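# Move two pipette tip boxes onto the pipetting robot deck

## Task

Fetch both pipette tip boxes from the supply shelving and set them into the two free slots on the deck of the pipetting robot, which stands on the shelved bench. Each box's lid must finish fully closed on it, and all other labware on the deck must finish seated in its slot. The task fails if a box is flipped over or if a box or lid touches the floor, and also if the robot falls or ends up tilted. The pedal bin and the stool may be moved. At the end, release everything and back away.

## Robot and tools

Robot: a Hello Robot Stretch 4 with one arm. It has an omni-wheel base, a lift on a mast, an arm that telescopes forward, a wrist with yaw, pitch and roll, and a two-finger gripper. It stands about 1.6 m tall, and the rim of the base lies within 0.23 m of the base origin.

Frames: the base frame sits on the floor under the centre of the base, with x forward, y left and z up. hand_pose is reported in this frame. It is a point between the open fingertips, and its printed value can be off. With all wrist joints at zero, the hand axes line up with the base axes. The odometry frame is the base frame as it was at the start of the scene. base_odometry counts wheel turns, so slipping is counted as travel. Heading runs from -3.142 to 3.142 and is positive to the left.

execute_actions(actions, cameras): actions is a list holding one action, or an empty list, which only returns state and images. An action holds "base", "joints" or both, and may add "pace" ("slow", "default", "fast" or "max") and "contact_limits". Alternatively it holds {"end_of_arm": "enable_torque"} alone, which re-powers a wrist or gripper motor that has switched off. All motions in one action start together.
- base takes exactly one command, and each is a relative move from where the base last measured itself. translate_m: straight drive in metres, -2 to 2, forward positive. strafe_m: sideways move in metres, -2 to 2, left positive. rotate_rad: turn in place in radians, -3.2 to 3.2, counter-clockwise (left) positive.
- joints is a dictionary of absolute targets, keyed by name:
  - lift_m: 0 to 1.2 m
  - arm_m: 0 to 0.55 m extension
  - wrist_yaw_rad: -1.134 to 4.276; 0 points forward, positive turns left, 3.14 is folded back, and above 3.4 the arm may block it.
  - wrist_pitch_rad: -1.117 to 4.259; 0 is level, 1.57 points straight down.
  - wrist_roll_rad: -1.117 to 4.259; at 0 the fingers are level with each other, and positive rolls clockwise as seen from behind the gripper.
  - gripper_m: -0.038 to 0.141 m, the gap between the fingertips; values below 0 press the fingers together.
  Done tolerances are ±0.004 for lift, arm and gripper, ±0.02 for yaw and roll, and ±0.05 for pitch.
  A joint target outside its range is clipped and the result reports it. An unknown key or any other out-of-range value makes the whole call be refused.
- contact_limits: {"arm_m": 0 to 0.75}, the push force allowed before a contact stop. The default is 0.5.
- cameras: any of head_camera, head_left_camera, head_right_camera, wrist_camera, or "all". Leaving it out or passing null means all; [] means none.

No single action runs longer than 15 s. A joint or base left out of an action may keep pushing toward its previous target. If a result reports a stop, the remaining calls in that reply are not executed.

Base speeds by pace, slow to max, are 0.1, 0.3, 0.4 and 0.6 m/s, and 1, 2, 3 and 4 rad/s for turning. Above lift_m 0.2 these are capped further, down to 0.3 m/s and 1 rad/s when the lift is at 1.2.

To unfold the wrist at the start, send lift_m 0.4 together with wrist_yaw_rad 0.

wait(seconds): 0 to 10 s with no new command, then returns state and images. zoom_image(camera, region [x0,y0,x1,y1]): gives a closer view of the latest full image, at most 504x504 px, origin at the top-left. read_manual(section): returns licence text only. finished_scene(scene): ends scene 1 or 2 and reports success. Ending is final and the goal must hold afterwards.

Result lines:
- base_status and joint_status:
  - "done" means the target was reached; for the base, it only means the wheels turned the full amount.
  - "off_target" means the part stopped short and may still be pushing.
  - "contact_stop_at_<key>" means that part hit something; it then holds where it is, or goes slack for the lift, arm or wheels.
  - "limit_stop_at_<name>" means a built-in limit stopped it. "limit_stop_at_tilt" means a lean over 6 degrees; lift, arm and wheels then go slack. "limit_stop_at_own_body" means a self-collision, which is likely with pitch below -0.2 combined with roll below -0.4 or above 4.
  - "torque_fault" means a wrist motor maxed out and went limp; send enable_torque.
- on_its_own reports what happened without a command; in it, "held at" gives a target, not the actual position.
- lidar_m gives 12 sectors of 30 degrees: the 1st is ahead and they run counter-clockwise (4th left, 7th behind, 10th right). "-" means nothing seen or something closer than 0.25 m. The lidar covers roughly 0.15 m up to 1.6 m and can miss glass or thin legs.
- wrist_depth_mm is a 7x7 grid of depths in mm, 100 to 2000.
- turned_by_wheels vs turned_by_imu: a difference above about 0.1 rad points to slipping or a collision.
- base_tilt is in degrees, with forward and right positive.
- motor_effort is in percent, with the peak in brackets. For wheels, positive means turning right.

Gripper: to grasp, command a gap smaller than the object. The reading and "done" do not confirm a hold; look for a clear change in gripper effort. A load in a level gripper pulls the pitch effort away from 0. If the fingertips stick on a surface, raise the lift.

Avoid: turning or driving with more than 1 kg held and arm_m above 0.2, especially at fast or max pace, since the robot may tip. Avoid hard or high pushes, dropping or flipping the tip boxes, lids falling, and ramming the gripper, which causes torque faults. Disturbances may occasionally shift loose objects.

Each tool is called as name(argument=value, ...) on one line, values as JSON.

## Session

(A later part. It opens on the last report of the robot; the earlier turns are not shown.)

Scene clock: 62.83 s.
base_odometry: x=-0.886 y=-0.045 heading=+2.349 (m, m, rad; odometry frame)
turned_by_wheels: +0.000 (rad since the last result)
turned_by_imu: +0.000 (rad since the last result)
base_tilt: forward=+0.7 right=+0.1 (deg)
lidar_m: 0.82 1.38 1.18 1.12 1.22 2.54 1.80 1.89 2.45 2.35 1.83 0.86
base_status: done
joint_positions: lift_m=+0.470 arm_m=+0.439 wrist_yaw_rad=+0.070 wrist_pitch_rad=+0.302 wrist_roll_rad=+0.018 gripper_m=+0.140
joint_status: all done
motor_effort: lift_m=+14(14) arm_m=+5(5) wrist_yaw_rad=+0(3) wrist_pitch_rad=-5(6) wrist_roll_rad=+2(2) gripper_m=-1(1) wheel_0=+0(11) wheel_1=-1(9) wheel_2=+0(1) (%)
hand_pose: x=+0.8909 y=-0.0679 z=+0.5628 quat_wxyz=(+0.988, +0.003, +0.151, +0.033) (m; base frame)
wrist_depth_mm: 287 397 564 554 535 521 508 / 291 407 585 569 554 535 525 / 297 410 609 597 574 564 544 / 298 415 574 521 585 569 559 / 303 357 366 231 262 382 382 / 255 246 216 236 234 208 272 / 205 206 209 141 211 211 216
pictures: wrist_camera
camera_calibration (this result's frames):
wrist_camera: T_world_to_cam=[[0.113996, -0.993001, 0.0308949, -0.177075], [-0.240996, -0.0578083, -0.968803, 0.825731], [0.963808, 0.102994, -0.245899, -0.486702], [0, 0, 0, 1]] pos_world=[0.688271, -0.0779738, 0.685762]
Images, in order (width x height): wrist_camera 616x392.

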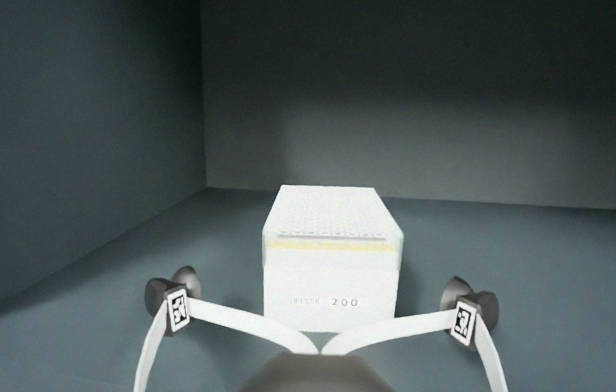

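execute_actions(actions=[{"base":{"strafe_m":-0.002},"joints":{"arm_m":0.503},"pace":"slow","contact_limits":{"arm_m":0.2}}], cameras=["wrist_camera"])

execute_actions(actions=[{"joints":{"gripper_m":0.02}}], cameras=[])

execute_actions(actions=[{"joints":{"lift_m":0.49},"pace":"slow"}], cameras=["wrist_camera"])

Scene clock: 65.57 s.
base_odometry: x=-0.884 y=-0.043 heading=+2.349 (m, m, rad; odometry frame)
turned_by_wheels: +0.000 (rad since the last result)
turned_by_imu: +0.001 (rad since the last result)
base_tilt: forward=+0.6 right=+0.2 (deg)
lidar_m: 0.83 1.40 1.19 1.14 1.21 2.52 1.80 1.87 2.45 2.36 1.83 0.85
base_status: done
joint_positions: lift_m=+0.470 arm_m=+0.502 wrist_yaw_rad=+0.070 wrist_pitch_rad=+0.302 wrist_roll_rad=+0.018 gripper_m=+0.140
joint_status: all done
motor_effort: lift_m=+14(14) arm_m=+5(6) wrist_yaw_rad=+1(1) wrist_pitch_rad=-5(5) wrist_roll_rad=+1(1) gripper_m=+0(1) wheel_0=+2(11) wheel_1=-2(6) wheel_2=+0(3) (%)
contact_limits: arm_m 0.2
hand_pose: x=+0.9539 y=-0.0679 z=+0.5628 quat_wxyz=(+0.988, +0.003, +0.151, +0.033) (m; base frame)
wrist_depth_mm: 287 397 508 496 480 469 459 / 291 402 530 512 500 484 473 / 297 410 544 530 517 504 488 / 300 418 554 544 530 517 504 / 300 357 362 208 349 379 382 / 255 245 192 178 178 208 272 / 204 204 198 141 190 211 216
pictures: wrist_camera
camera_calibration (this result's frames):
wrist_camera: T_world_to_cam=[[0.11398, -0.993003, 0.030895, -0.184242], [-0.240997, -0.0578045, -0.968803, 0.840905], [0.96381, 0.102979, -0.245899, -0.547387], [0, 0, 0, 1]] pos_world=[0.751232, -0.0779751, 0.685762]
Images, in order (width x height): wrist_camera 616x392.

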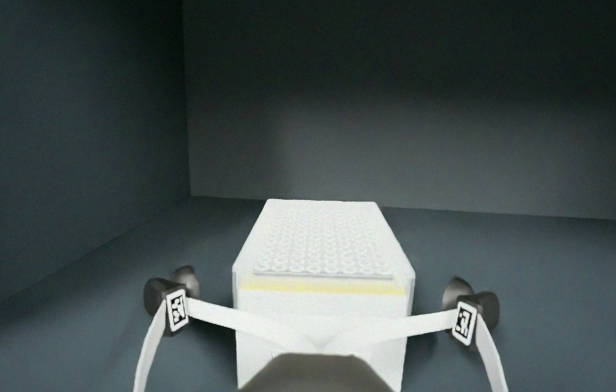

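Scene clock: 67.73 s.
base_odometry: x=-0.884 y=-0.043 heading=+2.349 (m, m, rad; odometry frame)
turned_by_wheels: +0.000 (rad since the last result)
turned_by_imu: +0.000 (rad since the last result)
base_tilt: forward=+0.7 right=+0.1 (deg)
lidar_m: 0.82 1.40 1.18 1.12 1.20 2.56 1.82 1.88 2.45 2.34 1.84 0.86
base_status: not commanded
joint_positions: lift_m=+0.470 arm_m=+0.502 wrist_yaw_rad=+0.070 wrist_pitch_rad=+0.303 wrist_roll_rad=+0.018 gripper_m=+0.020
joint_status: all done
motor_effort: lift_m=+14(14) arm_m=+5(5) wrist_yaw_rad=+1(1) wrist_pitch_rad=-8(8) wrist_roll_rad=+2(1) gripper_m=-20(22) wheel_0=+2(2) wheel_1=-2(2) wheel_2=+0(0) (%)
hand_pose: x=+0.9538 y=-0.0679 z=+0.5625 quat_wxyz=(+0.988, +0.003, +0.151, +0.033) (m; base frame)
wrist_depth_mm: 289 399 504 496 480 469 459 / 293 407 525 512 500 484 469 / 296 413 544 530 512 504 488 / 301 421 554 544 530 512 500 / 300 353 359 194 324 375 379 / 253 257 176 166 167 270 270 / 203 194 196 167 170 169 214
pictures: none
No camera images: the call's "cameras" was empty. Leave "cameras" out to get every camera's image.

Scene clock: 68.67 s.
base_odometry: x=-0.884 y=-0.043 heading=+2.349 (m, m, rad; odometry frame)
turned_by_wheels: +0.000 (rad since the last result)
turned_by_imu: +0.000 (rad since the last result)
base_tilt: forward=+0.7 right=+0.2 (deg)
lidar_m: 0.81 1.38 1.17 1.15 1.21 2.55 1.82 1.90 2.45 2.38 1.85 0.87
base_status: not commanded
joint_positions: lift_m=+0.490 arm_m=+0.502 wrist_yaw_rad=+0.070 wrist_pitch_rad=+0.304 wrist_roll_rad=+0.018 gripper_m=+0.020
joint_status: all done
motor_effort: lift_m=+25(25) arm_m=+5(5) wrist_yaw_rad=+1(1) wrist_pitch_rad=-9(9) wrist_roll_rad=+1(2) gripper_m=-21(20) wheel_0=+2(2) wheel_1=-2(2) wheel_2=+0(0) (%)
hand_pose: x=+0.9538 y=-0.0679 z=+0.5815 quat_wxyz=(+0.988, +0.003, +0.151, +0.033) (m; base frame)
wrist_depth_mm: 287 397 508 496 480 469 455 / 291 407 525 512 504 484 473 / 297 410 544 535 517 500 484 / 301 415 564 544 535 521 504 / 303 377 404 195 364 427 424 / 278 291 175 166 167 306 306 / 229 220 221 168 170 168 246
pictures: wrist_camera
camera_calibration (this result's frames):
wrist_camera: T_world_to_cam=[[0.113953, -0.993008, 0.0308272, -0.184772], [-0.242488, -0.0578909, -0.968426, 0.860178], [0.963439, 0.10288, -0.247389, -0.541474], [0, 0, 0, 1]] pos_world=[0.751315, -0.077977, 0.70476]
Images, in order (width x height): wrist_camera 616x392.

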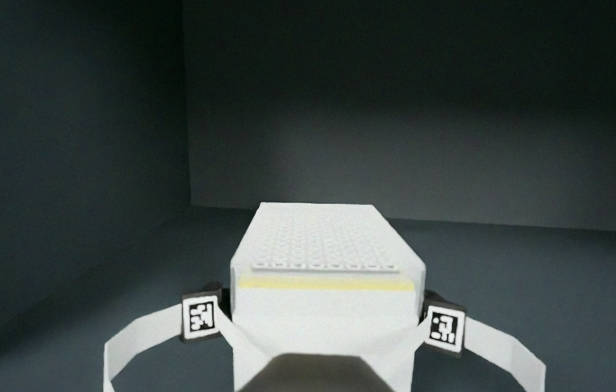

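execute_actions(actions=[{"base":{"translate_m":-0.357},"joints":{"arm_m":0.0,"wrist_yaw_rad":-0.055}}], cameras=[])

execute_actions(actions=[{"base":{"rotate_rad":1.53},"joints":{"lift_m":0.79},"pace":"slow"}], cameras=[])

execute_actions(actions=[{"base":{"translate_m":0.496},"joints":{"arm_m":0.335}}], cameras=["head_camera","wrist_camera"])

zoom_image(camera="head_camera", region=[180, 290, 280, 360])

Scene clock: 72.97 s.
base_odometry: x=-0.634 y=-0.297 heading=+2.349 (m, m, rad; odometry frame)
turned_by_wheels: +0.000 (rad since the last result)
turned_by_imu: +0.001 (rad since the last result)
base_tilt: forward=+0.5 right=+0.2 (deg)
lidar_m: 0.51 1.75 1.18 1.14 1.23 2.16 1.44 1.50 2.12 2.35 2.30 1.24
base_status: done
joint_positions: lift_m=+0.490 arm_m=+0.001 wrist_yaw_rad=-0.055 wrist_pitch_rad=+0.304 wrist_roll_rad=+0.018 gripper_m=+0.020
joint_status: all done
motor_effort: lift_m=+24(25) arm_m=-5(7) wrist_yaw_rad=+1(5) wrist_pitch_rad=-10(10) wrist_roll_rad=+2(2) gripper_m=-20(20) wheel_0=-2(8) wheel_1=-2(6) wheel_2=+0(11) (%)
hand_pose: x=+0.4419 y=-0.1025 z=+0.5815 quat_wxyz=(+0.988, +0.013, +0.151, -0.029) (m; base frame)
wrist_depth_mm: 1336 1308 960 1229 1182 1042 1281 / 1336 1336 1281 1308 1308 1098 1336 / 1397 1397 1138 1366 1336 1118 1397 / 1464 1464 1182 1430 1430 1078 1464 / 1499 1499 1160 194 1281 1182 1499 / 1182 1205 177 166 167 1098 1281 / 960 917 931 168 170 169 1025
pictures: none
No camera images: the call's "cameras" was empty. Leave "cameras" out to get every camera's image.

Scene clock: 76.00 s.
base_odometry: x=-0.634 y=-0.297 heading=-2.405 (m, m, rad; odometry frame)
turned_by_wheels: +1.529 (rad since the last result)
turned_by_imu: +1.546 (rad since the last result)
base_tilt: forward=+0.6 right=+0.2 (deg)
lidar_m: 0.47 1.20 2.15 1.44 1.50 2.05 2.35 2.37 1.23 1.17 1.73 1.20
base_status: done
joint_positions: lift_m=+0.790 arm_m=+0.001 wrist_yaw_rad=-0.055 wrist_pitch_rad=+0.304 wrist_roll_rad=+0.018 gripper_m=+0.020
joint_status: all done
motor_effort: lift_m=+25(25) arm_m=-5(5) wrist_yaw_rad=+0(0) wrist_pitch_rad=-10(10) wrist_roll_rad=+1(2) gripper_m=-20(21) wheel_0=-4(5) wheel_1=-3(8) wheel_2=-2(6) (%)
hand_pose: x=+0.4419 y=-0.1024 z=+0.8814 quat_wxyz=(+0.988, +0.013, +0.151, -0.028) (m; base frame)
wrist_depth_mm: 1499 1430 1118 1118 1118 1537 1537 / 1537 1576 1576 1576 1118 1618 1576 / 1661 1618 1661 1618 1160 1618 1661 / 976 976 976 946 976 1008 1708 / 1756 1708 1756 195 1281 1756 1808 / 1576 1708 175 166 167 1618 1808 / 1308 1308 1336 167 170 169 1464
pictures: none
No camera images: the call's "cameras" was empty. Leave "cameras" out to get every camera's image.

Scene clock: 79.13 s.
base_odometry: x=-1.001 y=-0.631 heading=-2.405 (m, m, rad; odometry frame)
turned_by_wheels: +0.000 (rad since the last result)
turned_by_imu: +0.000 (rad since the last result)
base_tilt: forward=+0.6 right=+0.2 (deg)
lidar_m: 0.64 0.67 0.95 1.78 1.52 2.04 2.88 2.40 1.21 1.22 0.91 0.67
base_status: done
joint_positions: lift_m=+0.790 arm_m=+0.334 wrist_yaw_rad=-0.055 wrist_pitch_rad=+0.304 wrist_roll_rad=+0.018 gripper_m=+0.020
joint_status: all done
motor_effort: lift_m=+25(25) arm_m=+5(5) wrist_yaw_rad=+1(2) wrist_pitch_rad=-8(10) wrist_roll_rad=+2(1) gripper_m=-21(20) wheel_0=+1(7) wheel_1=+2(8) wheel_2=-1(11) (%)
hand_pose: x=+0.7751 y=-0.1024 z=+0.8815 quat_wxyz=(+0.988, +0.013, +0.151, -0.028) (m; base frame)
wrist_depth_mm: 778 778 788 788 798 798 788 / 809 798 809 809 831 820 820 / 831 831 842 842 854 854 621 / 788 798 820 831 768 788 404 / 559 377 379 194 521 609 407 / 362 340 176 166 167 415 394 / 258 213 232 167 170 168 327
pictures: head_camera, wrist_camera
camera_calibration (this result's frames):
wrist_camera: T_world_to_cam=[[-0.0106304, -0.999468, 0.030819, -0.111952], [-0.247923, -0.027224, -0.968397, 1.11272], [0.968721, -0.0179352, -0.247502, -0.307991], [0, 0, 0, 1]] pos_world=[0.573037, -0.0871239, 1.00478]
Images, in order (width x height): head_camera 420x560, wrist_camera 616x392.

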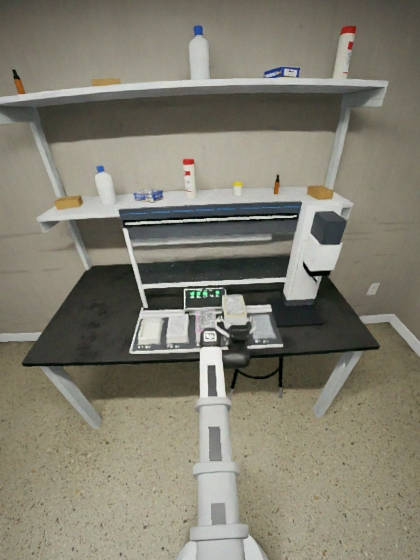

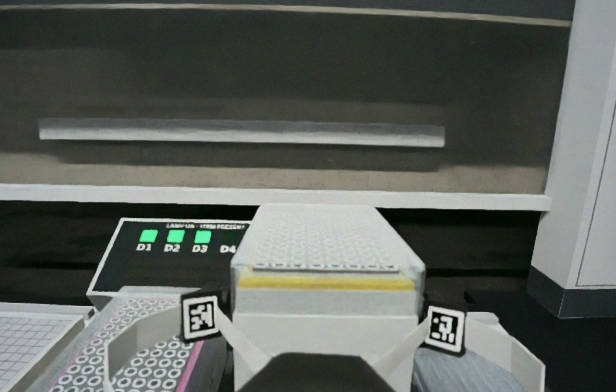

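Region (180, 290, 280, 360) of head_camera's 420x560 image, scaled by 5.040, with more detail than that image has; it fills the top 353 rows of this view, and the rest is white.

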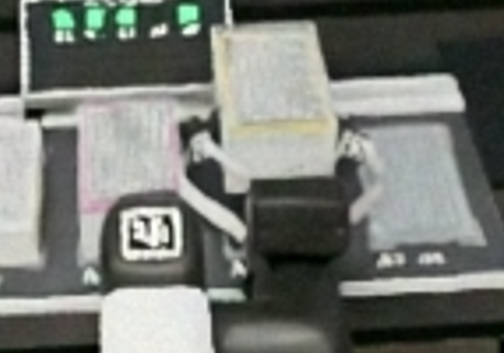

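execute_actions(actions=[{"base":{"strafe_m":-0.007},"joints":{"lift_m":0.76},"pace":"slow"}], cameras=["head_camera","wrist_camera"])

zoom_image(camera="head_camera", region=[180, 290, 280, 360])

Scene clock: 81.00 s.
base_odometry: x=-1.006 y=-0.626 heading=-2.404 (m, m, rad; odometry frame)
turned_by_wheels: +0.000 (rad since the last result)
turned_by_imu: +0.000 (rad since the last result)
base_tilt: forward=+0.7 right=+0.2 (deg)
lidar_m: 0.65 0.68 0.94 1.78 1.52 2.09 2.89 2.42 1.22 1.20 0.94 0.65
base_status: done
joint_positions: lift_m=+0.760 arm_m=+0.334 wrist_yaw_rad=-0.055 wrist_pitch_rad=+0.304 wrist_roll_rad=+0.018 gripper_m=+0.020
joint_status: all done
motor_effort: lift_m=+15(25) arm_m=+5(5) wrist_yaw_rad=+0(0) wrist_pitch_rad=-9(9) wrist_roll_rad=+2(1) gripper_m=-20(21) wheel_0=+3(3) wheel_1=-3(7) wheel_2=+0(3) (%)
hand_pose: x=+0.7751 y=-0.1024 z=+0.8524 quat_wxyz=(+0.988, +0.013, +0.151, -0.028) (m; base frame)
wrist_depth_mm: 778 778 788 788 788 788 788 / 798 788 809 809 831 831 820 / 820 831 854 854 854 866 402 / 683 397 399 732 759 768 399 / 492 347 349 195 459 530 397 / 273 231 175 166 167 349 362 / 186 184 245 167 170 169 287
pictures: head_camera, wrist_camera
camera_calibration (this result's frames):
wrist_camera: T_world_to_cam=[[-0.0106396, -0.999468, 0.0308189, -0.111049], [-0.247924, -0.0272216, -0.968397, 1.08449], [0.968721, -0.0179441, -0.247502, -0.31521], [0, 0, 0, 1]] pos_world=[0.573039, -0.0871246, 0.975619]
Images, in order (width x height): head_camera 420x560, wrist_camera 616x392.

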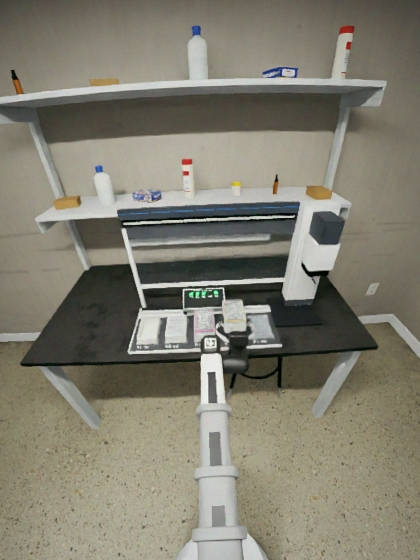

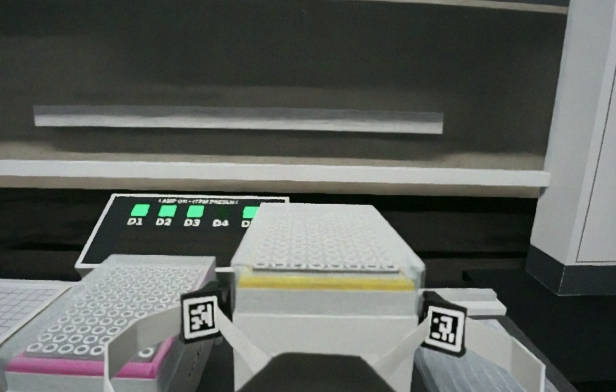

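Region (180, 290, 280, 360) of head_camera's 420x560 image, scaled by 5.040, with more detail than that image has; it fills the top 353 rows of this view, and the rest is white.

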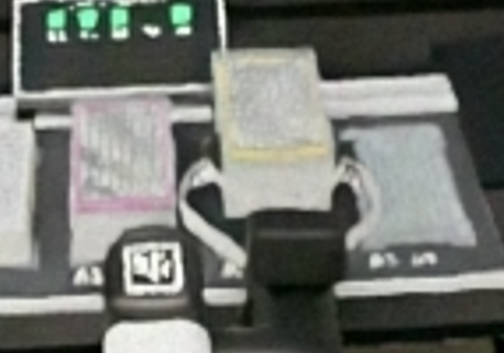

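execute_actions(actions=[{"joints":{"lift_m":0.735},"pace":"slow"}], cameras=["head_camera","wrist_camera"])

zoom_image(camera="head_camera", region=[180, 290, 280, 360])

Scene clock: 86.53 s.
base_odometry: x=-1.006 y=-0.626 heading=-2.404 (m, m, rad; odometry frame)
turned_by_wheels: +0.000 (rad since the last result)
turned_by_imu: +0.001 (rad since the last result)
base_tilt: forward=+0.7 right=+0.1 (deg)
lidar_m: 0.64 0.67 0.95 1.78 1.54 2.07 2.89 2.41 1.22 1.21 0.94 0.67
base_status: not commanded
joint_positions: lift_m=+0.735 arm_m=+0.334 wrist_yaw_rad=-0.055 wrist_pitch_rad=+0.304 wrist_roll_rad=+0.018 gripper_m=+0.020
joint_status: all done
motor_effort: lift_m=+15(14) arm_m=+5(5) wrist_yaw_rad=+0(0) wrist_pitch_rad=-10(10) wrist_roll_rad=+2(1) gripper_m=-20(18) wheel_0=+3(3) wheel_1=-3(3) wheel_2=+0(0) (%)
hand_pose: x=+0.7751 y=-0.1024 z=+0.8274 quat_wxyz=(+0.988, +0.013, +0.151, -0.028) (m; base frame)
wrist_depth_mm: 778 788 788 778 798 798 798 / 788 798 798 809 820 831 831 / 820 831 842 854 854 854 394 / 683 373 375 654 741 759 399 / 387 258 334 195 353 442 389 / 183 187 175 166 167 315 317 / 176 176 220 167 170 169 256
pictures: head_camera, wrist_camera
camera_calibration (this result's frames):
wrist_camera: T_world_to_cam=[[-0.0106395, -0.999468, 0.0308189, -0.110278], [-0.247924, -0.0272216, -0.968397, 1.06028], [0.968721, -0.017944, -0.247502, -0.321398], [0, 0, 0, 1]] pos_world=[0.57304, -0.0871246, 0.950621]
Images, in order (width x height): head_camera 420x560, wrist_camera 616x392.

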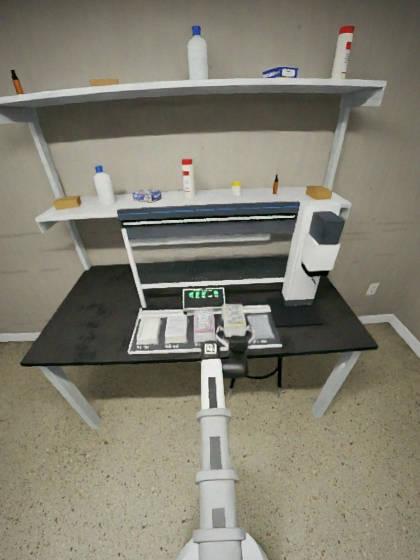

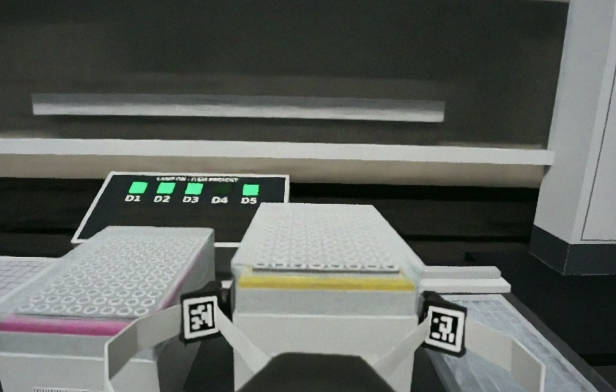

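Region (180, 290, 280, 360) of head_camera's 420x560 image, scaled by 5.040, with more detail than that image has; it fills the top 353 rows of this view, and the rest is white.

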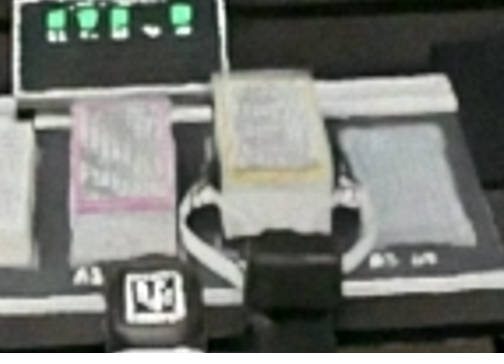

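execute_actions(actions=[{"joints":{"lift_m":0.716,"arm_m":0.339},"pace":"slow"}], cameras=["head_camera","wrist_camera"])

zoom_image(camera="head_camera", region=[180, 290, 280, 360])

Scene clock: 88.67 s.
base_odometry: x=-1.006 y=-0.626 heading=-2.404 (m, m, rad; odometry frame)
turned_by_wheels: +0.000 (rad since the last result)
turned_by_imu: +0.000 (rad since the last result)
base_tilt: forward=+0.6 right=+0.2 (deg)
lidar_m: 0.63 0.66 0.95 1.78 1.55 2.08 2.88 2.41 1.22 1.21 0.93 0.66
base_status: not commanded
joint_positions: lift_m=+0.716 arm_m=+0.338 wrist_yaw_rad=-0.055 wrist_pitch_rad=+0.304 wrist_roll_rad=+0.018 gripper_m=+0.020
joint_status: all done
motor_effort: lift_m=+15(14) arm_m=+5(6) wrist_yaw_rad=+1(1) wrist_pitch_rad=-10(9) wrist_roll_rad=+2(2) gripper_m=-20(19) wheel_0=+3(3) wheel_1=-2(2) wheel_2=+0(0) (%)
hand_pose: x=+0.7791 y=-0.1024 z=+0.8084 quat_wxyz=(+0.988, +0.013, +0.151, -0.028) (m; base frame)
wrist_depth_mm: 768 778 778 788 778 809 798 / 788 798 798 798 809 820 820 / 831 831 831 831 842 842 392 / 609 345 349 585 668 683 399 / 225 211 278 195 334 366 368 / 167 168 177 166 167 279 281 / 170 171 204 167 170 169 222
pictures: head_camera, wrist_camera
camera_calibration (this result's frames):
wrist_camera: T_world_to_cam=[[-0.0106396, -0.999468, 0.0308189, -0.109651], [-0.247924, -0.0272216, -0.968397, 1.04285], [0.968721, -0.0179441, -0.247502, -0.329921], [0, 0, 0, 1]] pos_world=[0.576983, -0.0871246, 0.931618]
Images, in order (width x height): head_camera 420x560, wrist_camera 616x392.

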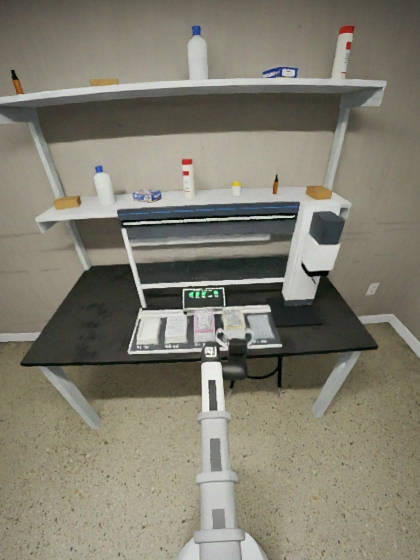

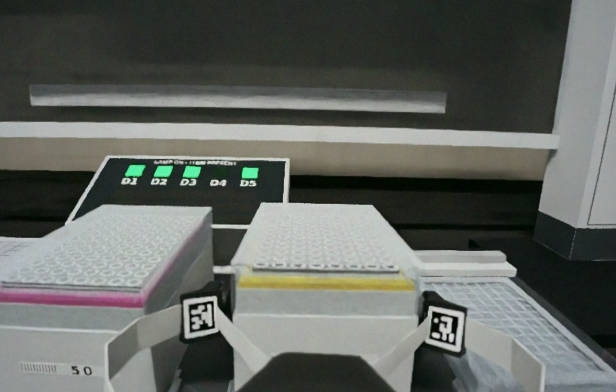

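Region (180, 290, 280, 360) of head_camera's 420x560 image, scaled by 5.040, with more detail than that image has; it fills the top 353 rows of this view, and the rest is white.

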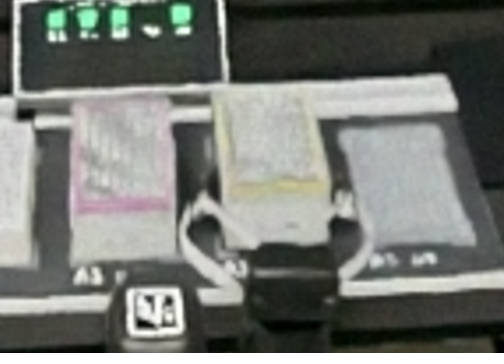

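execute_actions(actions=[{"base":{"strafe_m":0.002},"pace":"slow"}], cameras=[])

execute_actions(actions=[{"joints":{"lift_m":0.708},"pace":"slow"}], cameras=["wrist_camera"])

Scene clock: 90.10 s.
base_odometry: x=-1.004 y=-0.627 heading=-2.404 (m, m, rad; odometry frame)
turned_by_wheels: +0.000 (rad since the last result)
turned_by_imu: +0.000 (rad since the last result)
base_tilt: forward=+0.6 right=+0.1 (deg)
lidar_m: 0.64 0.67 0.93 1.75 1.53 2.06 2.88 2.42 1.21 1.21 0.92 0.68
base_status: done
joint_positions: lift_m=+0.716 arm_m=+0.338 wrist_yaw_rad=-0.055 wrist_pitch_rad=+0.304 wrist_roll_rad=+0.018 gripper_m=+0.020
joint_status: not commanded
motor_effort: lift_m=+15(15) arm_m=+5(5) wrist_yaw_rad=+1(0) wrist_pitch_rad=-10(8) wrist_roll_rad=+1(2) gripper_m=-20(20) wheel_0=+0(3) wheel_1=+2(3) wheel_2=+0(2) (%)
hand_pose: x=+0.7791 y=-0.1024 z=+0.8084 quat_wxyz=(+0.988, +0.013, +0.151, -0.029) (m; base frame)
wrist_depth_mm: 768 778 788 798 788 798 788 / 798 809 798 798 809 831 820 / 831 820 820 831 854 842 394 / 609 347 347 585 668 683 404 / 246 212 270 194 334 353 373 / 167 169 176 166 167 281 281 / 170 172 204 167 171 169 223
pictures: none
No camera images: the call's "cameras" was empty. Leave "cameras" out to get every camera's image.

Scene clock: 90.80 s.
base_odometry: x=-1.004 y=-0.627 heading=-2.404 (m, m, rad; odometry frame)
turned_by_wheels: +0.000 (rad since the last result)
turned_by_imu: +0.000 (rad since the last result)
base_tilt: forward=+0.6 right=+0.1 (deg)
lidar_m: 0.64 0.67 0.96 1.74 1.53 2.08 2.89 2.42 1.23 1.20 0.93 0.67
base_status: not commanded
joint_positions: lift_m=+0.708 arm_m=+0.338 wrist_yaw_rad=-0.055 wrist_pitch_rad=+0.302 wrist_roll_rad=+0.018 gripper_m=+0.020
joint_status: all done
motor_effort: lift_m=+14(15) arm_m=+5(5) wrist_yaw_rad=+0(0) wrist_pitch_rad=-4(10) wrist_roll_rad=+2(2) gripper_m=-21(21) wheel_0=+1(0) wheel_1=+2(2) wheel_2=+0(0) (%)
hand_pose: x=+0.7793 y=-0.1024 z=+0.8009 quat_wxyz=(+0.988, +0.013, +0.150, -0.029) (m; base frame)
wrist_depth_mm: 768 778 778 788 798 798 788 / 788 798 788 809 809 820 809 / 831 384 831 842 854 842 392 / 591 336 342 564 640 668 402 / 192 196 268 194 320 345 370 / 165 166 177 166 167 268 270 / 170 171 190 167 170 169 213
pictures: wrist_camera
camera_calibration (this result's frames):
wrist_camera: T_world_to_cam=[[-0.0107801, -0.999464, 0.0308994, -0.109406], [-0.246165, -0.0272976, -0.968843, 1.03466], [0.969168, -0.0180506, -0.245739, -0.3337], [0, 0, 0, 1]] pos_world=[0.57693, -0.0871266, 0.923804]
Images, in order (width x height): wrist_camera 616x392.

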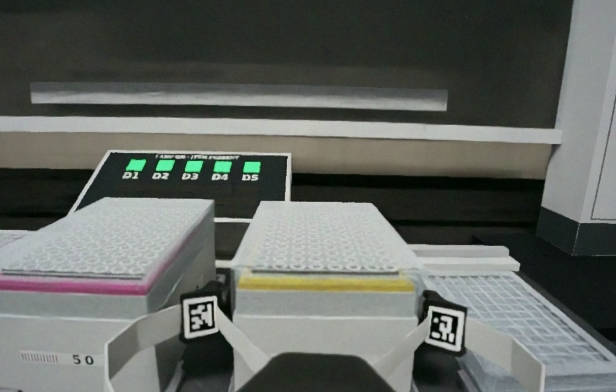

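execute_actions(actions=[{"joints":{"gripper_m":0.05,"arm_m":0.33},"pace":"slow"}], cameras=["wrist_camera"])

execute_actions(actions=[{"joints":{"gripper_m":0.093,"arm_m":0.321},"pace":"slow"}], cameras=["wrist_camera"])

execute_actions(actions=[{"joints":{"lift_m":0.713,"arm_m":0.2},"pace":"slow"}], cameras=["wrist_camera"])

Scene clock: 93.07 s.
base_odometry: x=-1.004 y=-0.627 heading=-2.404 (m, m, rad; odometry frame)
turned_by_wheels: +0.000 (rad since the last result)
turned_by_imu: +0.000 (rad since the last result)
base_tilt: forward=+0.6 right=+0.1 (deg)
lidar_m: 0.65 0.66 0.95 1.77 1.52 2.08 2.86 2.43 1.23 1.21 0.93 0.66
base_status: not commanded
joint_positions: lift_m=+0.708 arm_m=+0.331 wrist_yaw_rad=-0.056 wrist_pitch_rad=+0.302 wrist_roll_rad=+0.018 gripper_m=+0.050
joint_status: all done
motor_effort: lift_m=+14(14) arm_m=-5(6) wrist_yaw_rad=+2(1) wrist_pitch_rad=-5(4) wrist_roll_rad=+2(1) gripper_m=-12(20) wheel_0=+0(0) wheel_1=+2(2) wheel_2=+0(0) (%)
hand_pose: x=+0.7719 y=-0.1026 z=+0.8009 quat_wxyz=(+0.988, +0.013, +0.150, -0.029) (m; base frame)
wrist_depth_mm: 778 798 788 798 798 798 788 / 798 798 788 809 809 842 820 / 831 387 397 854 866 854 394 / 591 342 345 564 647 668 399 / 191 196 271 200 322 353 377 / 173 174 181 174 175 268 268 / 178 178 196 177 182 199 212
pictures: wrist_camera
camera_calibration (this result's frames):
wrist_camera: T_world_to_cam=[[-0.0113156, -0.999458, 0.0309024, -0.109217], [-0.246114, -0.0271699, -0.96886, 1.03284], [0.969175, -0.0185687, -0.245674, -0.326728], [0, 0, 0, 1]] pos_world=[0.569617, -0.0871627, 0.92378]
Images, in order (width x height): wrist_camera 616x392.

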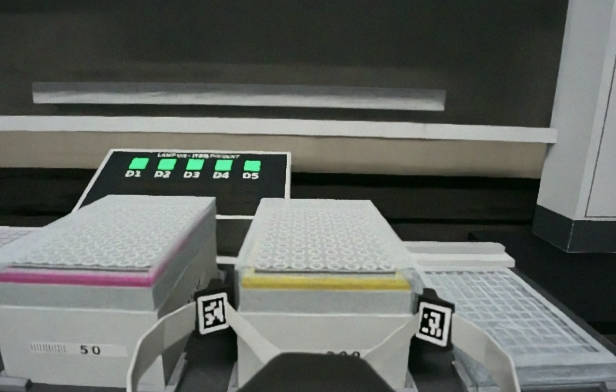

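Scene clock: 95.03 s.
base_odometry: x=-1.004 y=-0.627 heading=-2.404 (m, m, rad; odometry frame)
turned_by_wheels: +0.000 (rad since the last result)
turned_by_imu: +0.000 (rad since the last result)
base_tilt: forward=+0.7 right=+0.2 (deg)
lidar_m: 0.64 0.67 0.95 1.77 1.54 2.08 2.88 2.41 1.22 1.22 0.93 0.67
base_status: not commanded
joint_positions: lift_m=+0.708 arm_m=+0.322 wrist_yaw_rad=-0.055 wrist_pitch_rad=+0.302 wrist_roll_rad=+0.018 gripper_m=+0.093
joint_status: all done
motor_effort: lift_m=+14(14) arm_m=-5(5) wrist_yaw_rad=+2(1) wrist_pitch_rad=-5(4) wrist_roll_rad=+2(2) gripper_m=-2(12) wheel_0=+0(0) wheel_1=+2(2) wheel_2=+0(0) (%)
hand_pose: x=+0.7629 y=-0.1025 z=+0.8009 quat_wxyz=(+0.988, +0.013, +0.150, -0.029) (m; base frame)
wrist_depth_mm: 788 798 809 798 798 809 798 / 809 809 820 831 831 842 615 / 854 394 402 854 866 878 399 / 585 349 351 379 647 668 392 / 191 196 270 203 343 357 377 / 182 182 186 184 185 267 267 / 188 189 195 141 193 200 213
pictures: wrist_camera
camera_calibration (this result's frames):
wrist_camera: T_world_to_cam=[[-0.0110717, -0.999461, 0.0308968, -0.109434], [-0.246226, -0.0272222, -0.96883, 1.03064], [0.969149, -0.0183342, -0.245792, -0.317854], [0, 0, 0, 1]] pos_world=[0.560607, -0.0871466, 0.923771]
Images, in order (width x height): wrist_camera 616x392.

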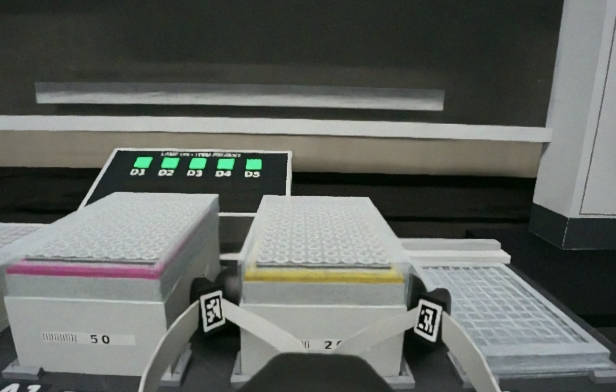

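Scene clock: 97.53 s.
base_odometry: x=-1.004 y=-0.627 heading=-2.404 (m, m, rad; odometry frame)
turned_by_wheels: +0.000 (rad since the last result)
turned_by_imu: +0.001 (rad since the last result)
base_tilt: forward=+0.6 right=+0.1 (deg)
lidar_m: 0.62 0.66 0.93 1.77 1.51 2.09 2.88 2.41 1.24 1.21 0.92 0.69
base_status: not commanded
joint_positions: lift_m=+0.713 arm_m=+0.201 wrist_yaw_rad=-0.055 wrist_pitch_rad=+0.302 wrist_roll_rad=+0.018 gripper_m=+0.093
joint_status: all done
motor_effort: lift_m=+25(25) arm_m=-5(7) wrist_yaw_rad=+1(2) wrist_pitch_rad=-4(5) wrist_roll_rad=+1(1) gripper_m=-1(1) wheel_0=+0(1) wheel_1=+2(2) wheel_2=+0(0) (%)
hand_pose: x=+0.6420 y=-0.1024 z=+0.8050 quat_wxyz=(+0.988, +0.013, +0.150, -0.029) (m; base frame)
wrist_depth_mm: 904 904 904 904 904 917 442 / 904 931 917 931 931 931 459 / 946 960 517 976 991 525 477 / 530 379 375 345 668 525 492 / 301 304 310 304 379 384 389 / 268 271 198 274 218 276 282 / 242 243 247 141 248 247 252
pictures: wrist_camera
camera_calibration (this result's frames):
wrist_camera: T_world_to_cam=[[-0.0107959, -0.999464, 0.0308949, -0.111002], [-0.246258, -0.0272877, -0.96882, 1.00489], [0.969144, -0.0180674, -0.245832, -0.19961], [0, 0, 0, 1]] pos_world=[0.439715, -0.0871281, 0.927915]
Images, in order (width x height): wrist_camera 616x392.

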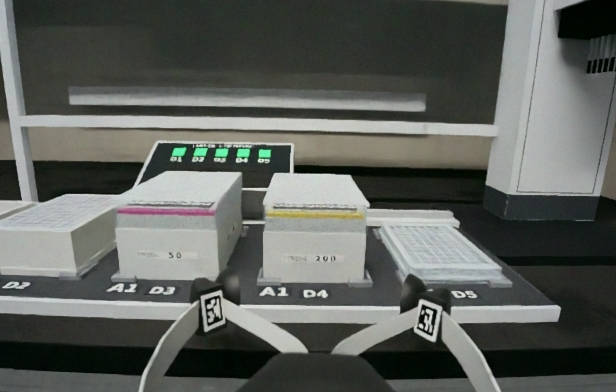

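execute_actions(actions=[{"base":{"translate_m":-0.3},"joints":{"arm_m":0.0},"pace":"fast"}], cameras=["wrist_camera"])

finished_scene(scene=2)

Scene clock: 100.20 s.
base_odometry: x=-0.782 y=-0.425 heading=-2.405 (m, m, rad; odometry frame)
turned_by_wheels: +0.000 (rad since the last result)
turned_by_imu: +0.001 (rad since the last result)
base_tilt: forward=+0.7 right=+0.1 (deg)
lidar_m: 0.93 0.98 2.17 1.46 1.53 2.09 2.56 2.32 1.22 1.17 1.73 0.97
base_status: done
joint_positions: lift_m=+0.713 arm_m=+0.001 wrist_yaw_rad=-0.055 wrist_pitch_rad=+0.302 wrist_roll_rad=+0.018 gripper_m=+0.093
joint_status: all done
motor_effort: lift_m=+24(25) arm_m=-4(6) wrist_yaw_rad=+2(1) wrist_pitch_rad=-5(5) wrist_roll_rad=+1(2) gripper_m=-2(2) wheel_0=-2(5) wheel_1=-2(8) wheel_2=+0(14) (%)
hand_pose: x=+0.4420 y=-0.1025 z=+0.8050 quat_wxyz=(+0.988, +0.013, +0.150, -0.029) (m; base frame)
wrist_depth_mm: 1308 1336 1336 1308 946 1060 1366 / 1336 1397 1397 1397 1397 1397 1397 / 1366 1430 976 976 976 1464 1464 / 759 750 768 778 768 778 1499 / 1499 1576 1537 1537 1464 1576 1618 / 1576 1537 198 1499 218 1618 1576 / 1255 1255 1281 141 1205 904 1281
pictures: wrist_camera
camera_calibration (this result's frames):
wrist_camera: T_world_to_cam=[[-0.0110164, -0.999462, 0.0308858, -0.113117], [-0.246462, -0.0272208, -0.96877, 0.955682], [0.96909, -0.0182845, -0.246029, -0.00559291], [0, 0, 0, 1]] pos_world=[0.239713, -0.0871439, 0.927954]
Images, in order (width x height): wrist_camera 616x392.

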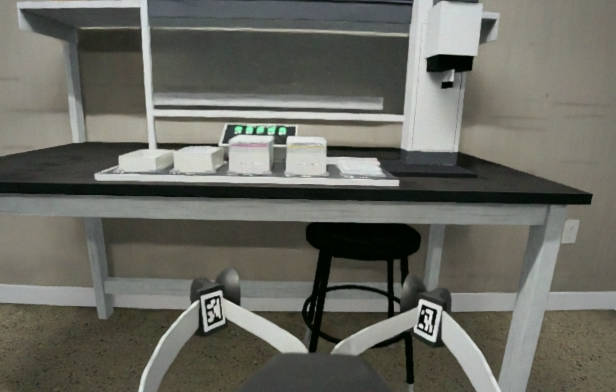

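The scene is finished: the task was done.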